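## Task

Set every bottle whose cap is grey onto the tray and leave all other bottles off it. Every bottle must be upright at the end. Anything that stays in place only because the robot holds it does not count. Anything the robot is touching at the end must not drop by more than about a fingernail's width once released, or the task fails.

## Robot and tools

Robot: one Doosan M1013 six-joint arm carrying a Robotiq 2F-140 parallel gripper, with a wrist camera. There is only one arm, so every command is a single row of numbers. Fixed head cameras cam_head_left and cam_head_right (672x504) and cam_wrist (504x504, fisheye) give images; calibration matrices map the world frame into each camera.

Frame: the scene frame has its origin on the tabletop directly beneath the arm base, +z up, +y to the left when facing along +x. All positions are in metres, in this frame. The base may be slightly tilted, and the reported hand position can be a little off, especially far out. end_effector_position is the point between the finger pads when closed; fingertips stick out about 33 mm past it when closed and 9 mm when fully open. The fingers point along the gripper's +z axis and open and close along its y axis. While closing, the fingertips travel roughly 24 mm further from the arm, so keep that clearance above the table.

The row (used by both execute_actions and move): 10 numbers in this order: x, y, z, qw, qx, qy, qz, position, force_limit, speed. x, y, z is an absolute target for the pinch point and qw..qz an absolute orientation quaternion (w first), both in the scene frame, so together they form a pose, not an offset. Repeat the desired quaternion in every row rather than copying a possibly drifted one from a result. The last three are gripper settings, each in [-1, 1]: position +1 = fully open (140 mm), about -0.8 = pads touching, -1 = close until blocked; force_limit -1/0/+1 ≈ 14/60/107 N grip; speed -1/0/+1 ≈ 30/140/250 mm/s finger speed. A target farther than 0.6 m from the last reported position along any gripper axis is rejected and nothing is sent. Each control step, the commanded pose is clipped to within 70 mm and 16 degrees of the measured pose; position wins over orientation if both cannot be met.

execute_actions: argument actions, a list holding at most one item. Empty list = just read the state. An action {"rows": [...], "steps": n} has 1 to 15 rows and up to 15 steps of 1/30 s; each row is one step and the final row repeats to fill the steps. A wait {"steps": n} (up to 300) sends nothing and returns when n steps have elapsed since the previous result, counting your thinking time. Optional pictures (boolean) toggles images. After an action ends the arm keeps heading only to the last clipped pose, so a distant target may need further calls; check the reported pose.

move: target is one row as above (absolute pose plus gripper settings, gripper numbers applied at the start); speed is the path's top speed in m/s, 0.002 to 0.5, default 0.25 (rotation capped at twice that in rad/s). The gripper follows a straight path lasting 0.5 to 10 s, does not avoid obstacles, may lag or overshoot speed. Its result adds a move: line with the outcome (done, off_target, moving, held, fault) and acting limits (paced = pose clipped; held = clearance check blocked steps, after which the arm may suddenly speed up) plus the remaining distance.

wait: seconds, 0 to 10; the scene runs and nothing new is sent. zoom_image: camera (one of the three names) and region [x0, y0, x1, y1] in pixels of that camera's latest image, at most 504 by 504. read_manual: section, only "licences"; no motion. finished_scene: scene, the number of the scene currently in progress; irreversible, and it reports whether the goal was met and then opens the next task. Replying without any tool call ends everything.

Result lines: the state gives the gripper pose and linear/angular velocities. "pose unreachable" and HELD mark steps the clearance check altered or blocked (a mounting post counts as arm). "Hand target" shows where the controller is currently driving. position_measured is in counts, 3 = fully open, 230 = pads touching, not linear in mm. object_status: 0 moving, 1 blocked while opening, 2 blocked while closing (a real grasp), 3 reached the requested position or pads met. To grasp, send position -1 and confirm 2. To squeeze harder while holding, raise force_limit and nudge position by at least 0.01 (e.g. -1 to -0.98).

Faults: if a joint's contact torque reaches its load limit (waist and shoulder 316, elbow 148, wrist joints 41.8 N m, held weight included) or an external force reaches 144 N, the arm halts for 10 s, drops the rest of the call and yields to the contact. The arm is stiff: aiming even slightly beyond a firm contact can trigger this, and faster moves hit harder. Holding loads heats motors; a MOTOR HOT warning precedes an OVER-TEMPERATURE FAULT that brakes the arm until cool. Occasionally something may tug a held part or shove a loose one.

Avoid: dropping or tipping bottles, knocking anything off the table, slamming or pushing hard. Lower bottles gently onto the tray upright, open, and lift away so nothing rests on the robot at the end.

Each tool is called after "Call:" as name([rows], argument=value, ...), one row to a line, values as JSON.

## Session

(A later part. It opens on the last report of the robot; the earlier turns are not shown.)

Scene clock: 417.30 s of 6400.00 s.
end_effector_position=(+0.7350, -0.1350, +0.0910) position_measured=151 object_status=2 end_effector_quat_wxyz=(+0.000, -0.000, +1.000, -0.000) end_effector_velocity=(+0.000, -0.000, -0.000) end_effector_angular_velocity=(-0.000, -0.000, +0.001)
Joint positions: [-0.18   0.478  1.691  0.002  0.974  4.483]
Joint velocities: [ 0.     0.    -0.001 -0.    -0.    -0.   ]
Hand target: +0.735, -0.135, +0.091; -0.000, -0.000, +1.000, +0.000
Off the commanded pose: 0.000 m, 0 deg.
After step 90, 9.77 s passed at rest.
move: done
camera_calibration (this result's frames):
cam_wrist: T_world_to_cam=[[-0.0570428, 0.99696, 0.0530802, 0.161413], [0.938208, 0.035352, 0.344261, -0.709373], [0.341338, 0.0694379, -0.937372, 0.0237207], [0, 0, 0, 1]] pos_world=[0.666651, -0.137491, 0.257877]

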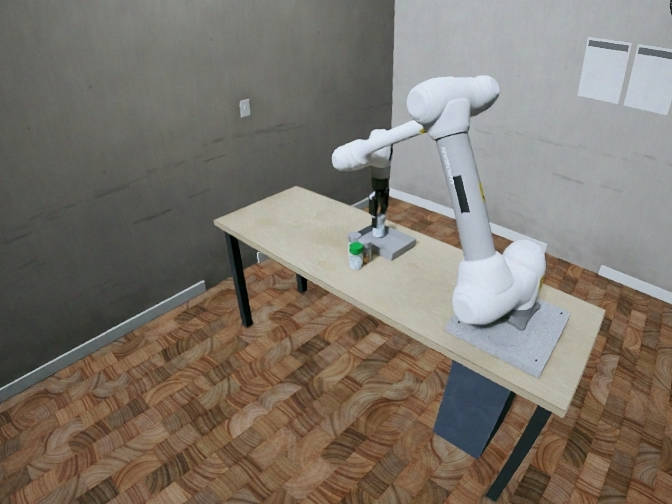

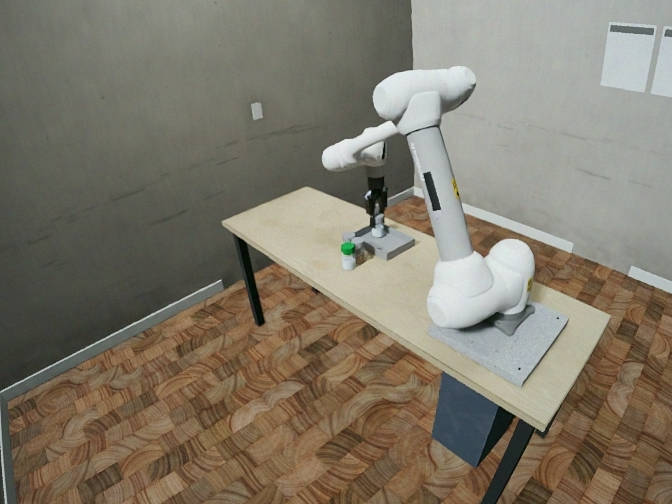

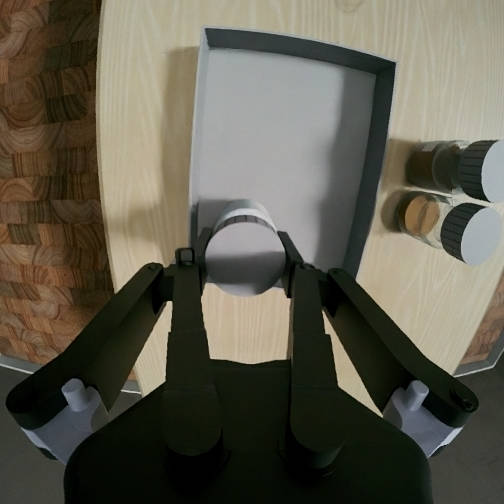

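Call:
move(target=[0.735, -0.135, 0.0895, 0, 0, 1, 0, -0.98, -0.7, -0.6], speed=0.004)

Call:
zoom_image(camera="cam_head_left", region=[340, 200, 420, 265])

Call:
zoom_image(camera="cam_wrist", region=[180, 170, 320, 300])

Scene clock: 427.57 s of 6400.00 s.
end_effector_position=(+0.7350, -0.1350, +0.0895) position_measured=151 object_status=2 end_effector_quat_wxyz=(+0.000, +0.000, +1.000, -0.000) end_effector_velocity=(+0.001, +0.000, -0.000) end_effector_angular_velocity=(-0.000, -0.001, +0.000)
Joint positions: [-0.18   0.48   1.692  0.002  0.971  4.483]
Joint velocities: [ 0.     0.    -0.001 -0.    -0.001  0.   ]
Hand target: +0.735, -0.135, +0.089; -0.000, -0.000, +1.000, +0.000
Off the commanded pose: 0.000 m, 0 deg.
After step 90, 6.57 s passed at rest.
move: done
camera_calibration (this result's frames):
cam_wrist: T_world_to_cam=[[-0.0570398, 0.99696, 0.053085, 0.161489], [0.938208, 0.0353476, 0.344261, -0.708856], [0.341338, 0.0694414, -0.937372, 0.0223052], [0, 0, 0, 1]] pos_world=[0.666652, -0.13749, 0.256367]

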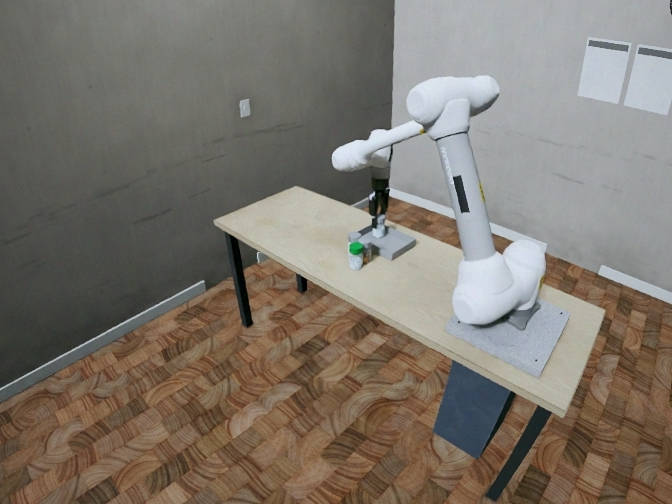

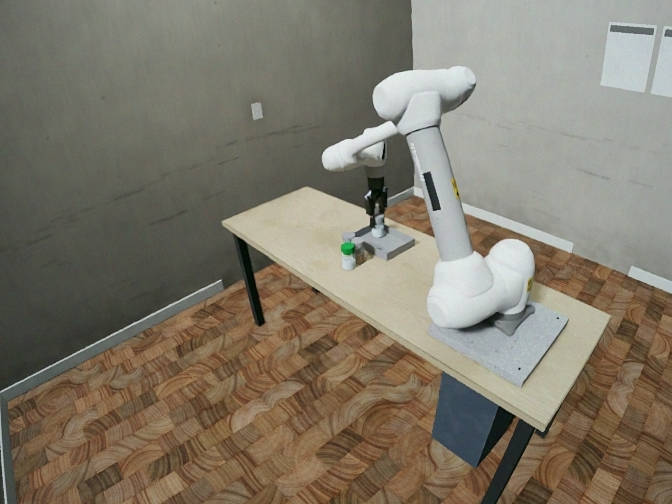

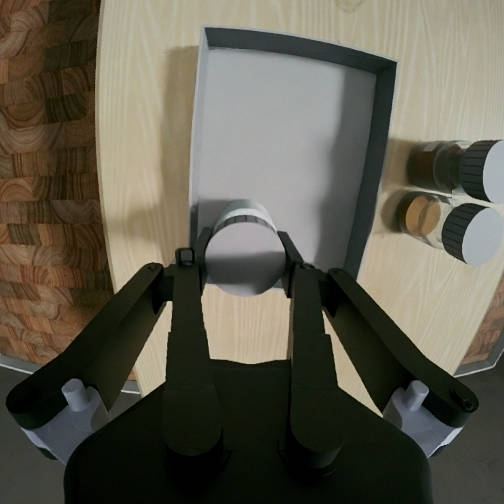

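Region (340, 200, 420, 265) of cam_head_left's 672x504 image, scaled by 6.300, with more detail than that image has; it fills the top 410 rows of this view, and the rest is white.

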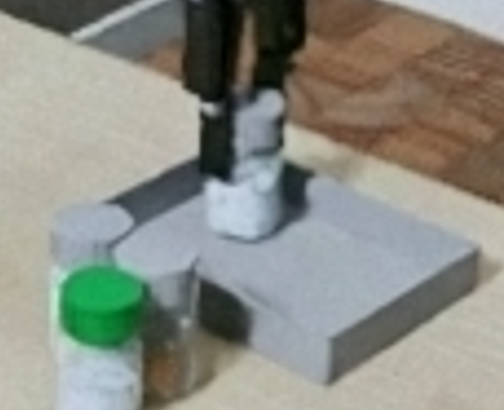

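Region (180, 170, 320, 300) of cam_wrist's 504x504 image, scaled by 3.600, with more detail than that image has; it fills the top 468 rows of this view, and the rest is white.

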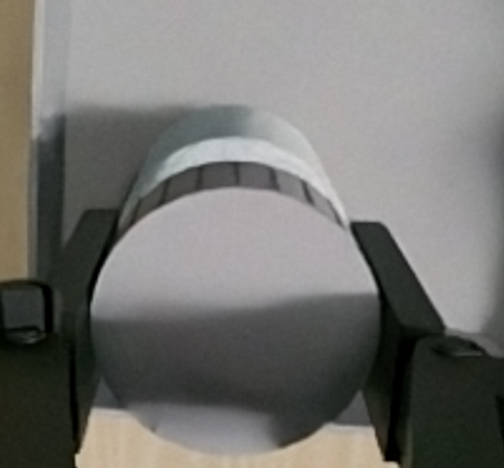

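Call:
move(target=[0.735, -0.135, 0.0895, 0, 0, 1, 0, 0.1, -0.7, -0.6], speed=0.01)

Call:
zoom_image(camera="cam_wrist", region=[180, 170, 320, 300])

Scene clock: 434.07 s of 6400.00 s.
end_effector_position=(+0.7350, -0.1350, +0.0895) position_measured=117 object_status=3 end_effector_quat_wxyz=(-0.000, -0.000, +1.000, +0.000) end_effector_velocity=(-0.000, +0.000, -0.000) end_effector_angular_velocity=(+0.000, +0.001, -0.000)
Joint positions: [-0.18   0.48   1.692  0.002  0.971  4.483]
Joint velocities: [ 0.    -0.     0.    -0.     0.001  0.   ]
Hand target: +0.735, -0.135, +0.089; +0.000, +0.000, +1.000, -0.000
Off the commanded pose: 0.000 m, 0 deg.
After step 90, 2.80 s passed at rest.
move: done
camera_calibration (this result's frames):
cam_wrist: T_world_to_cam=[[-0.0570407, 0.996959, 0.0530866, 0.161489], [0.938209, 0.0353481, 0.344258, -0.708851], [0.341335, 0.0694431, -0.937373, 0.0222949], [0, 0, 0, 1]] pos_world=[0.666652, -0.137489, 0.256353]

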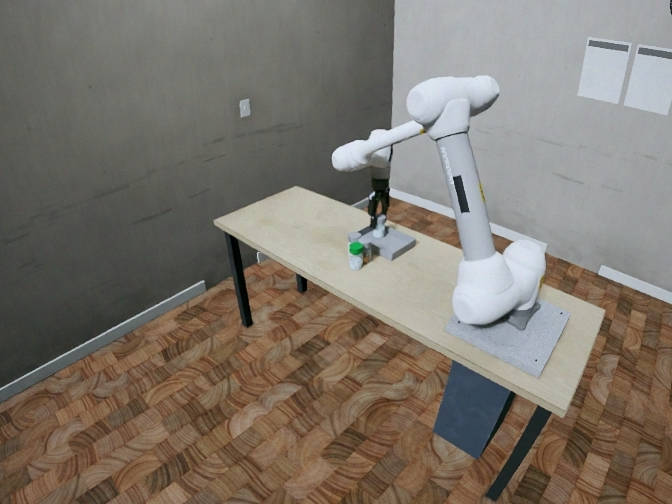

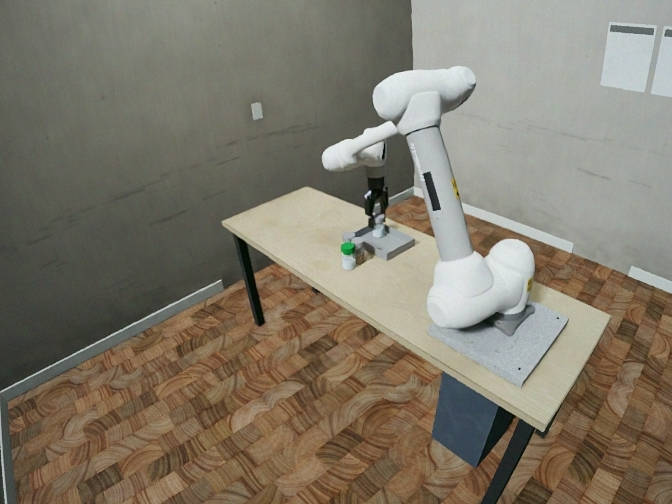

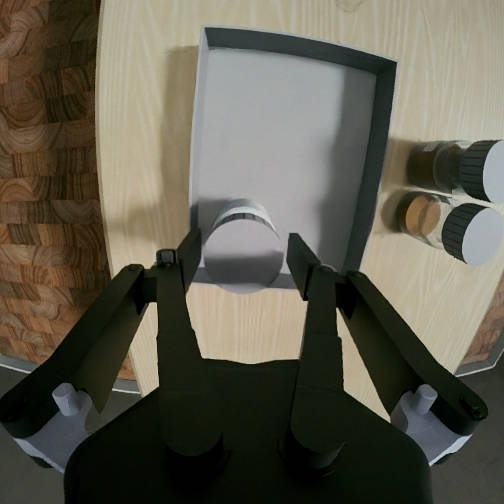

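Region (180, 170, 320, 300) of cam_wrist's 504x504 image, scaled by 3.600, with more detail than that image has; it fills the top 468 rows of this view, and the rest is white.

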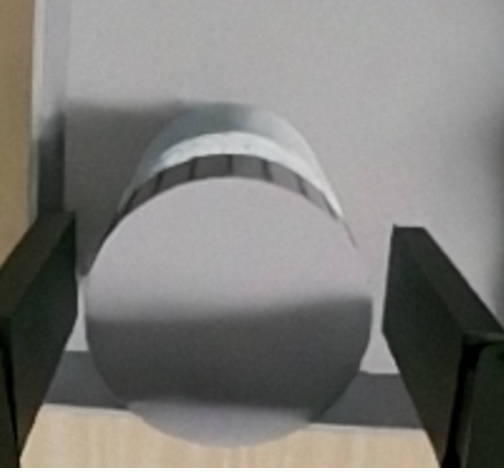

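Call:
move(target=[0.735, -0.135, 0.15, 0, 0, 1, 0, 0.1, 0, 0], speed=0.1)

Call:
move(target=[0.7071, 0.0702, 0.14, 0, 0, 1, 0, 0.1, 0, 0], speed=0.2)

Call:
zoom_image(camera="cam_wrist", region=[150, 130, 330, 290])

Scene clock: 445.23 s of 6400.00 s.
end_effector_position=(+0.7351, -0.1350, +0.1499) position_measured=117 object_status=3 end_effector_quat_wxyz=(-0.000, -0.000, +1.000, -0.000) end_effector_velocity=(+0.001, -0.000, +0.002) end_effector_angular_velocity=(-0.000, -0.003, -0.000)
Joint positions: [-0.18   0.429  1.646  0.002  1.069  4.483]
Joint velocities: [-0.    -0.001 -0.003  0.     0.     0.   ]
Hand target: +0.735, -0.135, +0.150; +0.000, +0.000, +1.000, -0.000
Off the commanded pose: 0.000 m, 0 deg.
After step 90, 7.20 s passed at rest.
move: done
camera_calibration (this result's frames):
cam_wrist: T_world_to_cam=[[-0.0570989, 0.996956, 0.0530857, 0.158305], [0.938215, 0.0354048, 0.344236, -0.729725], [0.341309, 0.0694613, -0.937381, 0.0789413], [0, 0, 0, 1]] pos_world=[0.666735, -0.137471, 0.316792]

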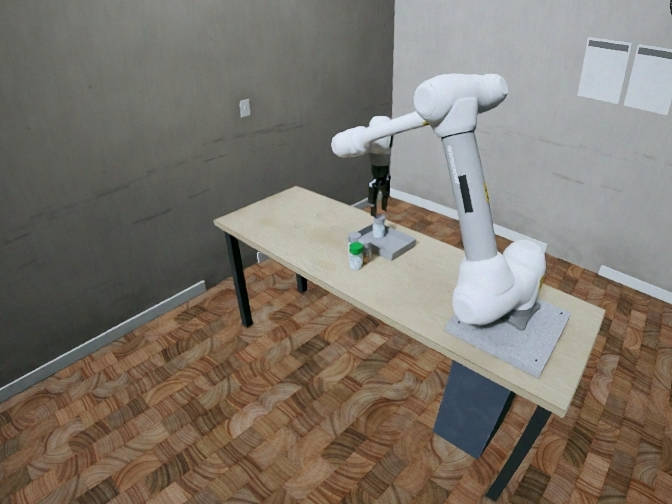

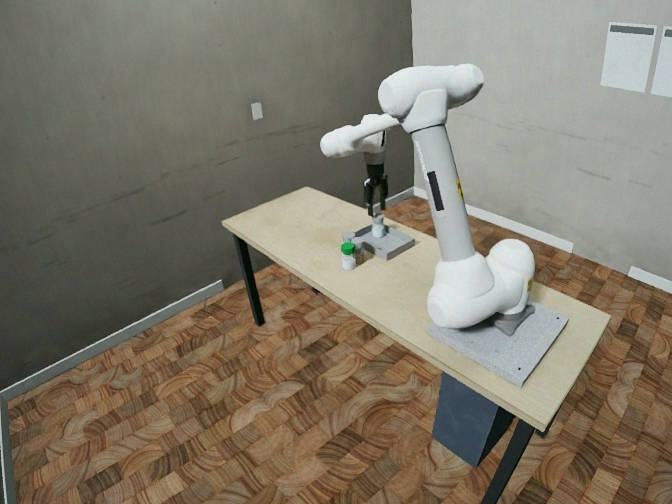

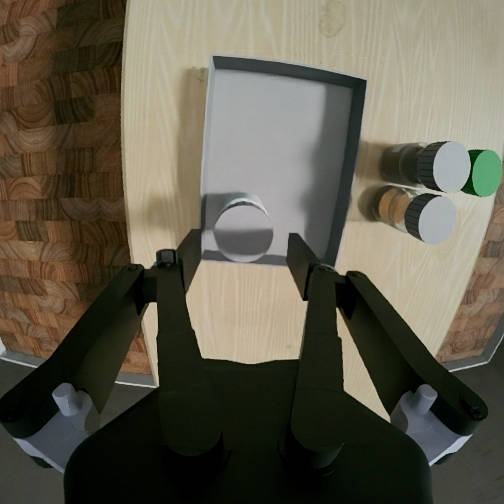

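Scene clock: 446.70 s of 6400.00 s.
end_effector_position=(+0.7070, +0.0702, +0.1401) position_measured=117 object_status=3 end_effector_quat_wxyz=(-0.000, +0.000, +1.000, -0.000) end_effector_velocity=(-0.000, +0.001, -0.000) end_effector_angular_velocity=(+0.000, +0.001, +0.000)
Joint positions: [0.098 0.384 1.732 0.002 1.027 4.761]
Joint velocities: [ 0.002  0.001 -0.     0.     0.001  0.001]
Hand target: +0.707, +0.070, +0.140; -0.000, -0.000, +1.000, -0.000
Off the commanded pose: 0.000 m, 0 deg.
move: done
camera_calibration (this result's frames):
cam_wrist: T_world_to_cam=[[-0.0569994, 0.996969, 0.0529568, -0.0473723], [0.938225, 0.0353569, 0.344215, -0.707249], [0.3413, 0.0693054, -0.937396, 0.0650305], [0, 0, 0, 1]] pos_world=[0.638663, 0.0677278, 0.306914]

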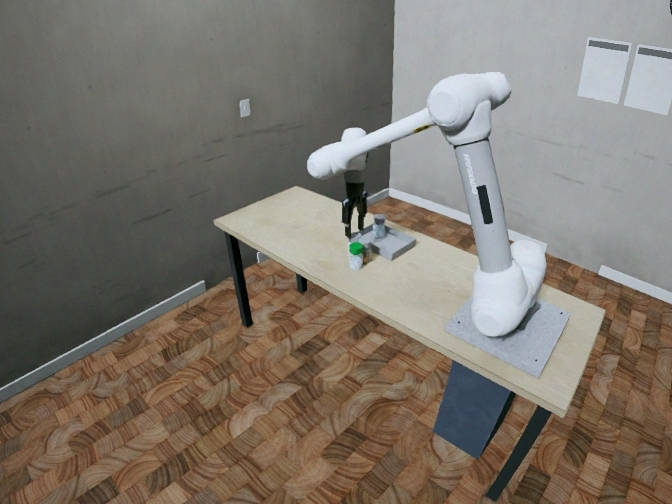

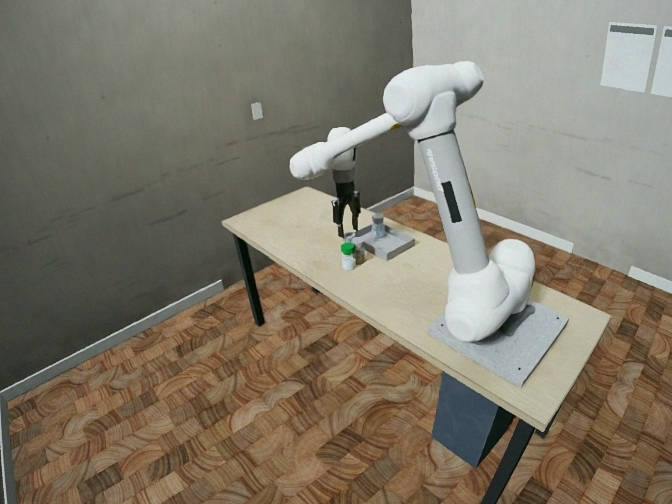

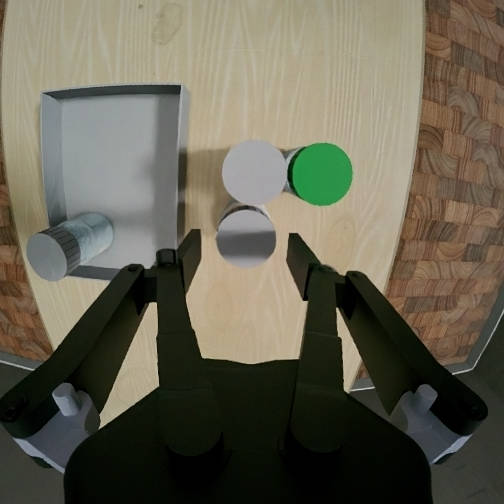

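Region (150, 130, 330, 290) of cam_wrist's 504x504 image, scaled by 2.800, with more detail than that image has.

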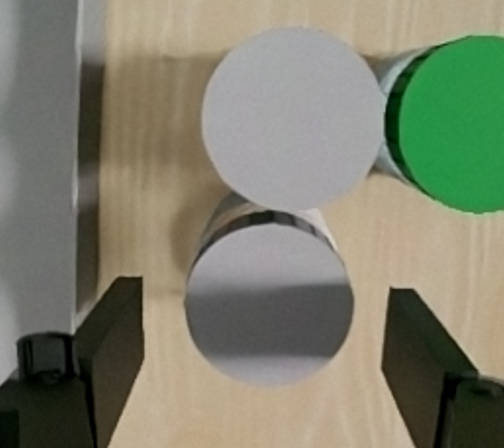

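Call:
move(target=[0.7065, 0.0720, 0.085, 0, 0, 1, 0, 0.1, 0, 0], speed=0.06)

Call:
move(target=[0.7065, 0.0720, 0.085, 0, 0, 1, 0, -1, 0, -0.6], speed=0.05)

Scene clock: 454.90 s of 6400.00 s.
end_effector_position=(+0.7064, +0.0720, +0.0851) position_measured=117 object_status=3 end_effector_quat_wxyz=(+0.000, +0.000, +1.000, +0.000) end_effector_velocity=(-0.000, -0.000, -0.001) end_effector_angular_velocity=(+0.000, +0.000, -0.002)
Joint positions: [0.101 0.434 1.775 0.002 0.934 4.763]
Joint velocities: [-0.     0.001  0.001  0.    -0.002  0.001]
Hand target: +0.706, +0.072, +0.085; -0.000, -0.000, +1.000, -0.000
Off the commanded pose: 0.000 m, 0 deg.
After step 90, 3.97 s passed at rest.
move: done
camera_calibration (this result's frames):
cam_wrist: T_world_to_cam=[[-0.0570404, 0.996959, 0.0530879, -0.0462727], [0.938202, 0.0353458, 0.344278, -0.687841], [0.341355, 0.0694449, -0.937365, 0.0135057], [0, 0, 0, 1]] pos_world=[0.638084, 0.0695064, 0.251925]

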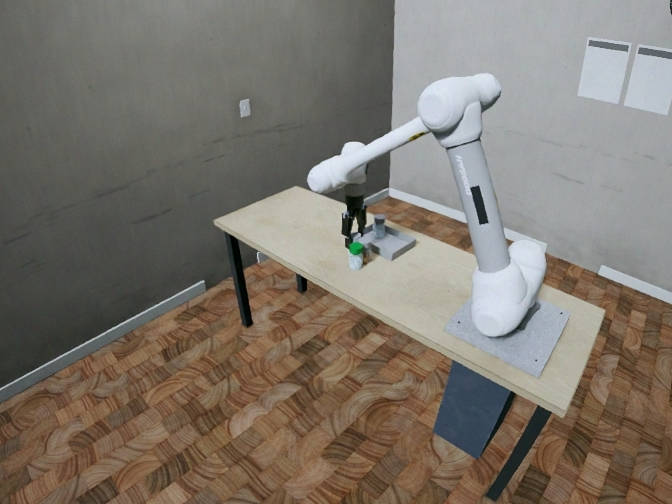

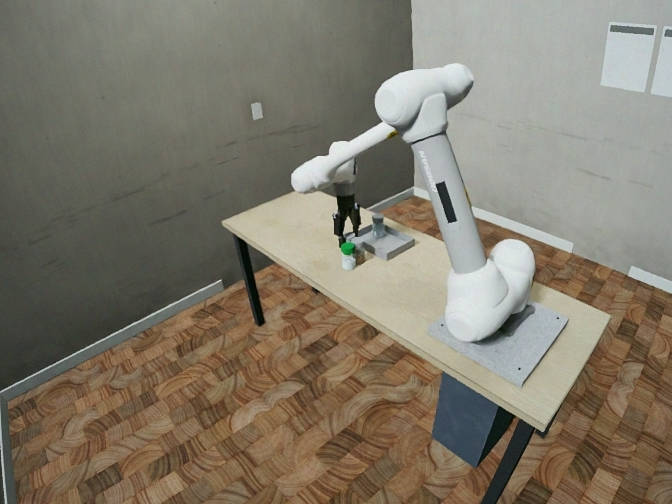

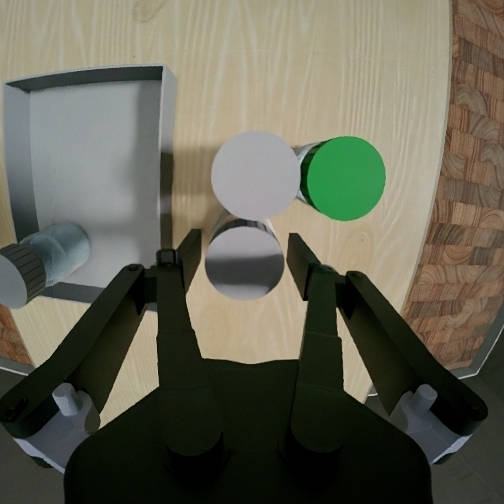

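Scene clock: 455.60 s of 6400.00 s.
end_effector_position=(+0.7065, +0.0720, +0.0850) position_measured=151 object_status=2 end_effector_quat_wxyz=(+0.000, +0.000, +1.000, +0.000) end_effector_velocity=(+0.000, -0.001, -0.000) end_effector_angular_velocity=(-0.001, -0.001, -0.000)
Joint positions: [0.101 0.434 1.775 0.002 0.934 4.763]
Joint velocities: [-0.001  0.     0.    -0.001 -0.002 -0.   ]
Hand target: +0.706, +0.072, +0.085; +0.000, +0.000, +1.000, +0.000
Off the commanded pose: 0.000 m, 0 deg.
move: done
camera_calibration (this result's frames):
cam_wrist: T_world_to_cam=[[-0.0570281, 0.996959, 0.0531072, -0.0462893], [0.938201, 0.0353273, 0.344283, -0.687879], [0.34136, 0.069459, -0.937363, 0.0134343], [0, 0, 0, 1]] pos_world=[0.638143, 0.0695163, 0.251876]

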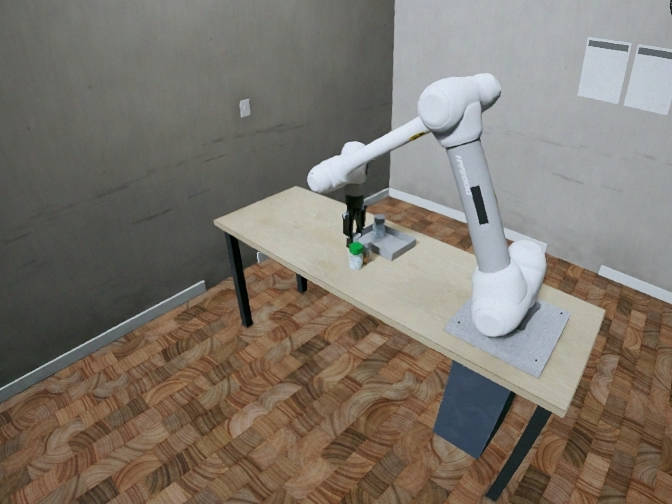

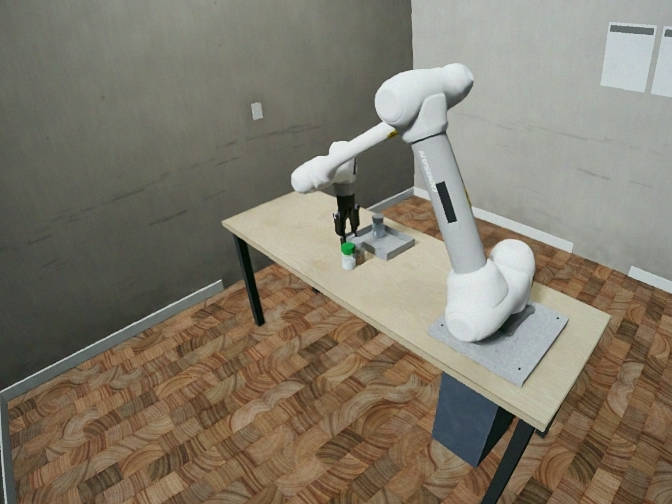

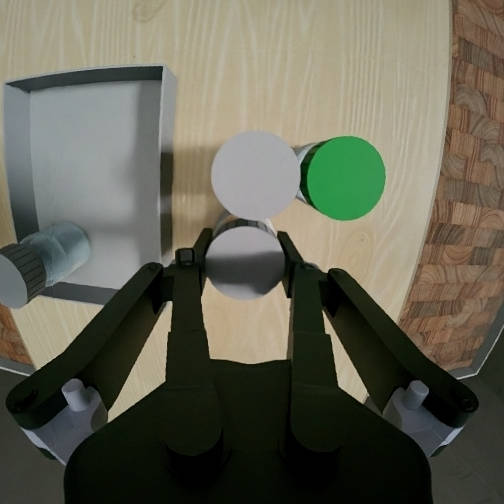

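Call:
move(target=[0.711, 0.0720, 0.205, 0, 0, 1, 0, -1, 0, -0.6], speed=0.1)

Call:
move(target=[0.612, -0.135, 0.205, 0, 0, 1, 0, -1, 0, -0.6], speed=0.15)

Call:
move(target=[0.612, -0.135, 0.097, 0, 0, 1, 0, -1, 0, -0.6], speed=0.08)

Call:
zoom_image(camera="cam_head_left", region=[350, 200, 430, 265])

Scene clock: 466.07 s of 6400.00 s.
end_effector_position=(+0.7111, +0.0720, +0.2049) position_measured=151 object_status=2 end_effector_quat_wxyz=(-0.000, +0.000, +1.000, -0.000) end_effector_velocity=(+0.000, +0.000, +0.001) end_effector_angular_velocity=(+0.001, -0.000, +0.000)
Joint positions: [0.1   0.341 1.663 0.002 1.139 4.763]
Joint velocities: [ 0.    -0.001 -0.001  0.001  0.001 -0.001]
Hand target: +0.711, +0.072, +0.205; +0.000, +0.000, +1.000, -0.000
Off the commanded pose: 0.000 m, 0 deg.
After step 90, 5.90 s passed at rest.
move: done
camera_calibration (this result's frames):
cam_wrist: T_world_to_cam=[[-0.0570378, 0.99696, 0.0530809, -0.0523754], [0.938217, 0.0353488, 0.344239, -0.733533], [0.341316, 0.069436, -0.937381, 0.124282], [0, 0, 0, 1]] pos_world=[0.642806, 0.069516, 0.371789]

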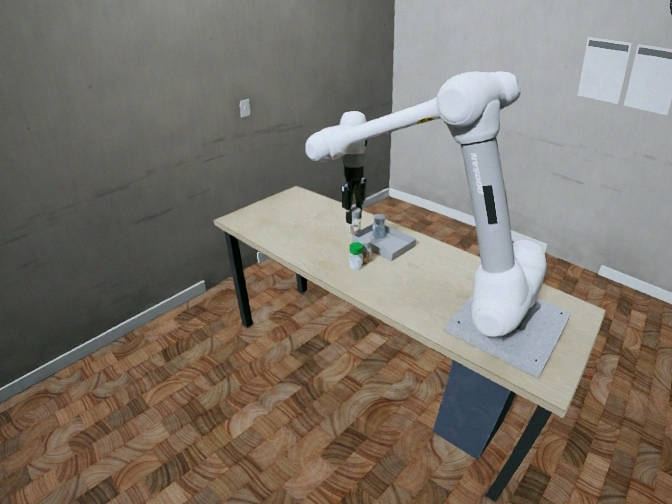

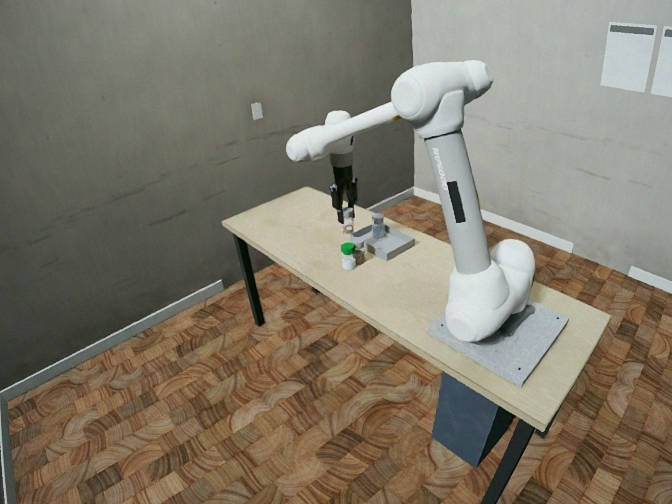

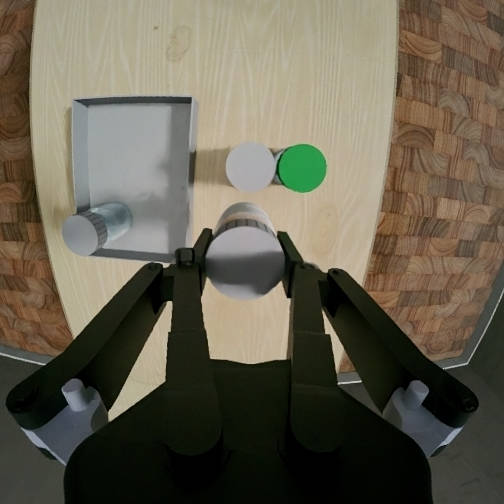

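Scene clock: 468.00 s of 6400.00 s.
end_effector_position=(+0.6120, -0.1351, +0.2051) position_measured=151 object_status=2 end_effector_quat_wxyz=(+0.000, -0.000, +1.000, +0.000) end_effector_velocity=(-0.000, -0.001, -0.000) end_effector_angular_velocity=(-0.000, -0.000, -0.000)
Joint positions: [-0.225  0.211  1.836  0.002  1.096  4.438]
Joint velocities: [-0.001 -0.     0.    -0.    -0.    -0.001]
Hand target: +0.612, -0.135, +0.205; +0.000, -0.000, +1.000, +0.000
Off the commanded pose: 0.000 m, 0 deg.
move: done
camera_calibration (this result's frames):
cam_wrist: T_world_to_cam=[[-0.0570642, 0.99695, 0.0532374, 0.148405], [0.938204, 0.0353173, 0.344275, -0.633306], [0.341345, 0.0695934, -0.937358, 0.172664], [0, 0, 0, 1]] pos_world=[0.543701, -0.137602, 0.371979]

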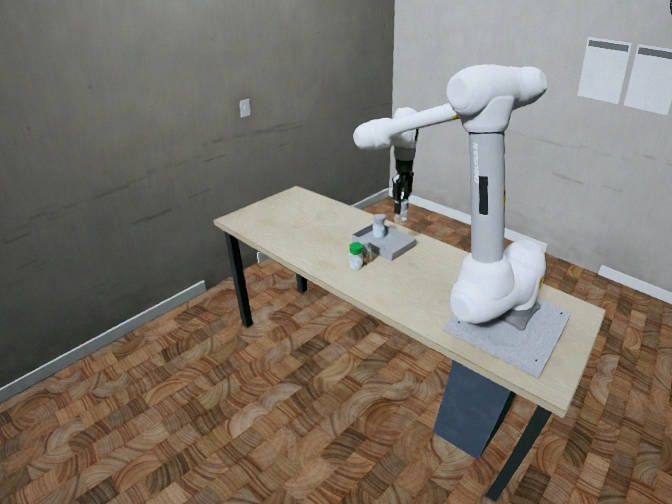

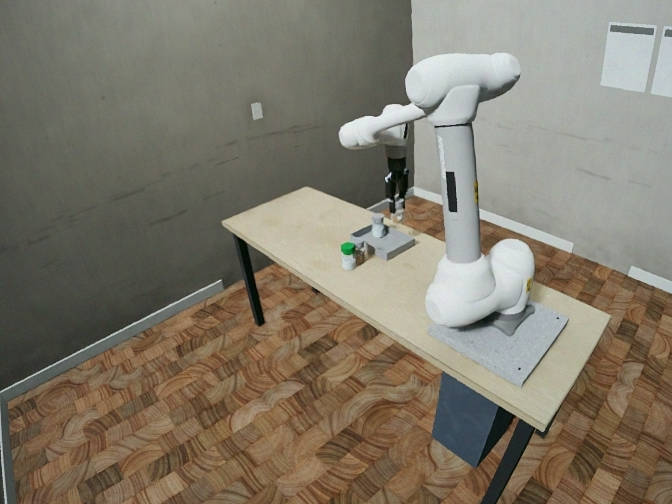

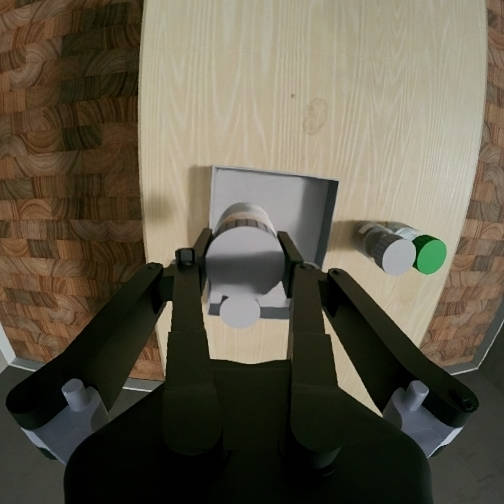

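Scene clock: 469.70 s of 6400.00 s.
end_effector_position=(+0.6119, -0.1350, +0.0971) position_measured=151 object_status=2 end_effector_quat_wxyz=(+0.000, -0.000, +1.000, -0.000) end_effector_velocity=(-0.001, +0.000, -0.001) end_effector_angular_velocity=(-0.000, +0.001, +0.000)
Joint positions: [-0.224  0.31   1.934  0.002  0.899  4.438]
Joint velocities: [ 0.     0.001  0.001 -0.001 -0.001  0.   ]
Hand target: +0.612, -0.135, +0.097; -0.000, -0.000, +1.000, +0.000
Off the commanded pose: 0.000 m, 0 deg.
move: done
camera_calibration (this result's frames):
cam_wrist: T_world_to_cam=[[-0.0570528, 0.99696, 0.0530697, 0.15404], [0.938202, 0.035364, 0.344275, -0.595927], [0.341352, 0.069432, -0.937368, 0.0713896], [0, 0, 0, 1]] pos_world=[0.543519, -0.137454, 0.263906]

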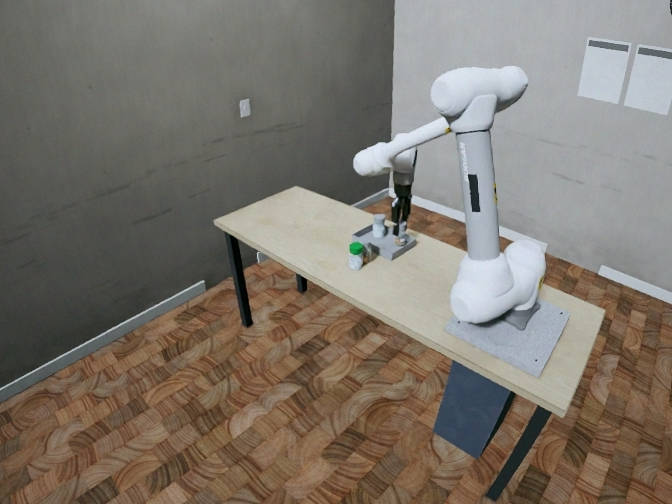

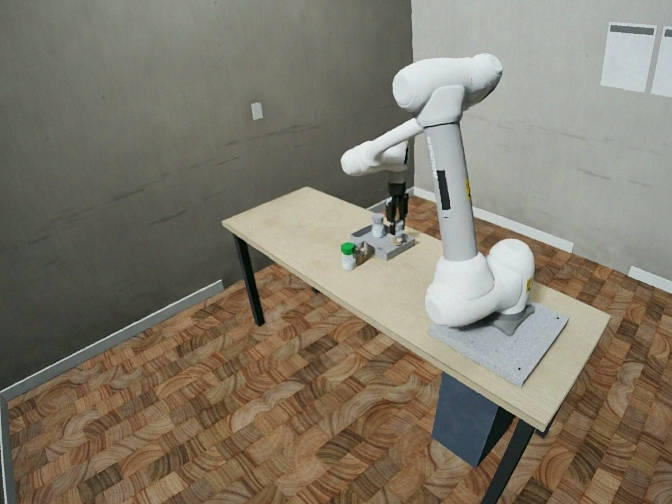

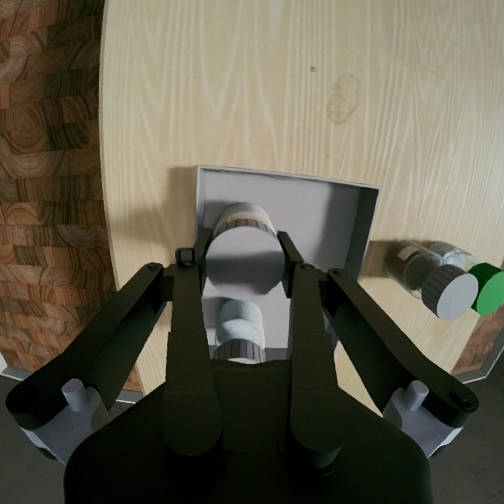

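Region (350, 200, 430, 265) of cam_head_left's 672x504 image, scaled by 6.300, with more detail than that image has; it fills the top 410 rows of this view, and the rest is white.

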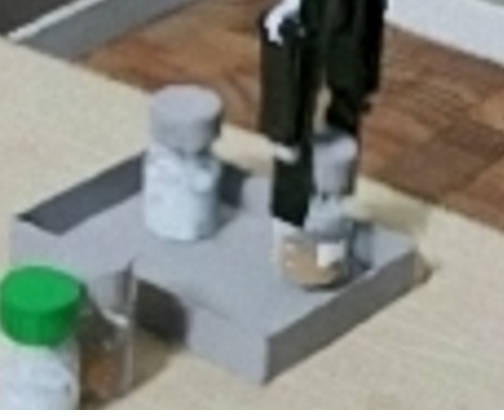

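Call:
zoom_image(camera="cam_wrist", region=[180, 170, 320, 310])

Call:
move(target=[0.612, -0.135, 0.0895, 0, 0, 1, 0, -0.98, -0.7, -0.6], speed=0.008)

Call:
zoom_image(camera="cam_wrist", region=[180, 170, 320, 310])

Call:
zoom_image(camera="cam_head_left", region=[350, 200, 430, 265])

Region (180, 170, 320, 310) of cam_wrist's 504x504 image, scaled by 3.600, with more detail than that image has.

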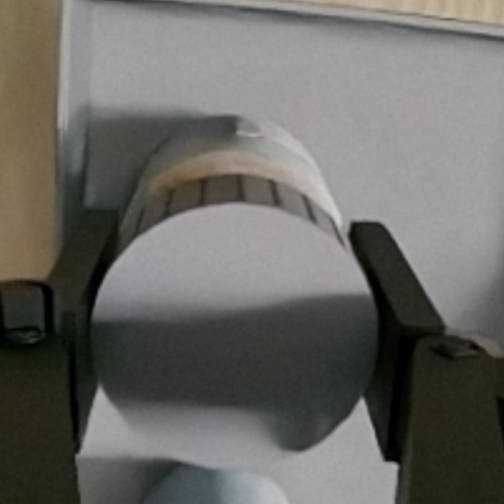

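Scene clock: 478.43 s of 6400.00 s.
end_effector_position=(+0.6120, -0.1350, +0.0895) position_measured=151 object_status=2 end_effector_quat_wxyz=(+0.000, +0.000, +1.000, -0.000) end_effector_velocity=(-0.001, +0.000, -0.001) end_effector_angular_velocity=(-0.001, +0.001, +0.001)
Joint positions: [-0.224  0.319  1.939  0.002  0.885  4.438]
Joint velocities: [ 0.     0.001  0.001 -0.001 -0.001  0.   ]
Hand target: +0.612, -0.135, +0.089; -0.000, -0.000, +1.000, +0.000
Off the commanded pose: 0.000 m, 0 deg.
After step 90, 4.57 s passed at rest.
move: done
camera_calibration (this result's frames):
cam_wrist: T_world_to_cam=[[-0.0570261, 0.99696, 0.0530846, 0.154462], [0.938208, 0.0353347, 0.344262, -0.593457], [0.34134, 0.0694363, -0.937372, 0.0643051], [0, 0, 0, 1]] pos_world=[0.543645, -0.137488, 0.256383]

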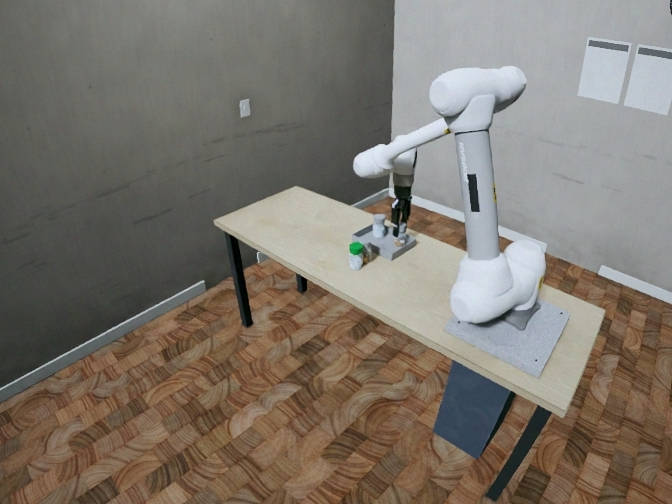

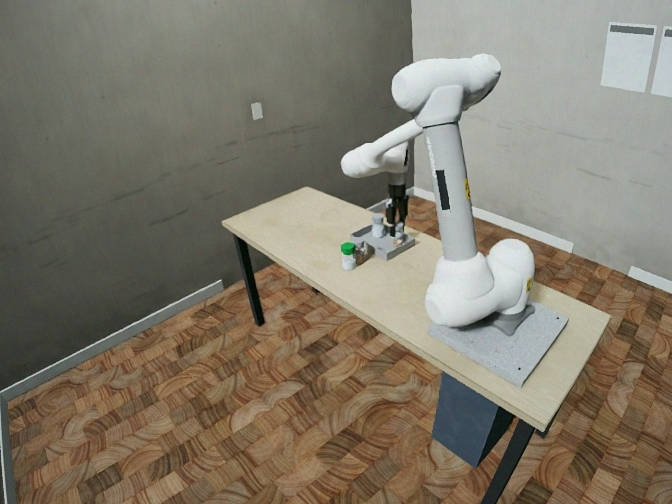

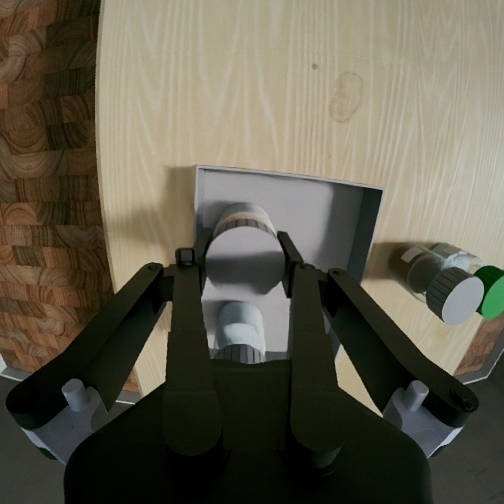

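Region (180, 170, 320, 310) of cam_wrist's 504x504 image, scaled by 3.600, with more detail than that image has.

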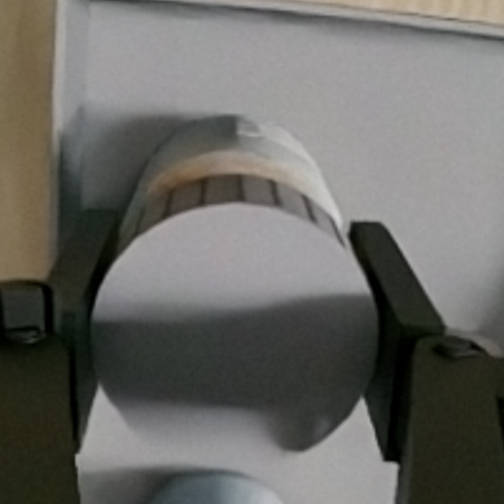

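Region (350, 200, 430, 265) of cam_head_left's 672x504 image, scaled by 6.300, with more detail than that image has; it fills the top 410 rows of this view, and the rest is white.

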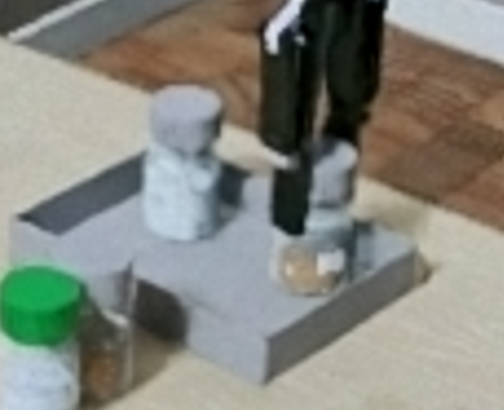

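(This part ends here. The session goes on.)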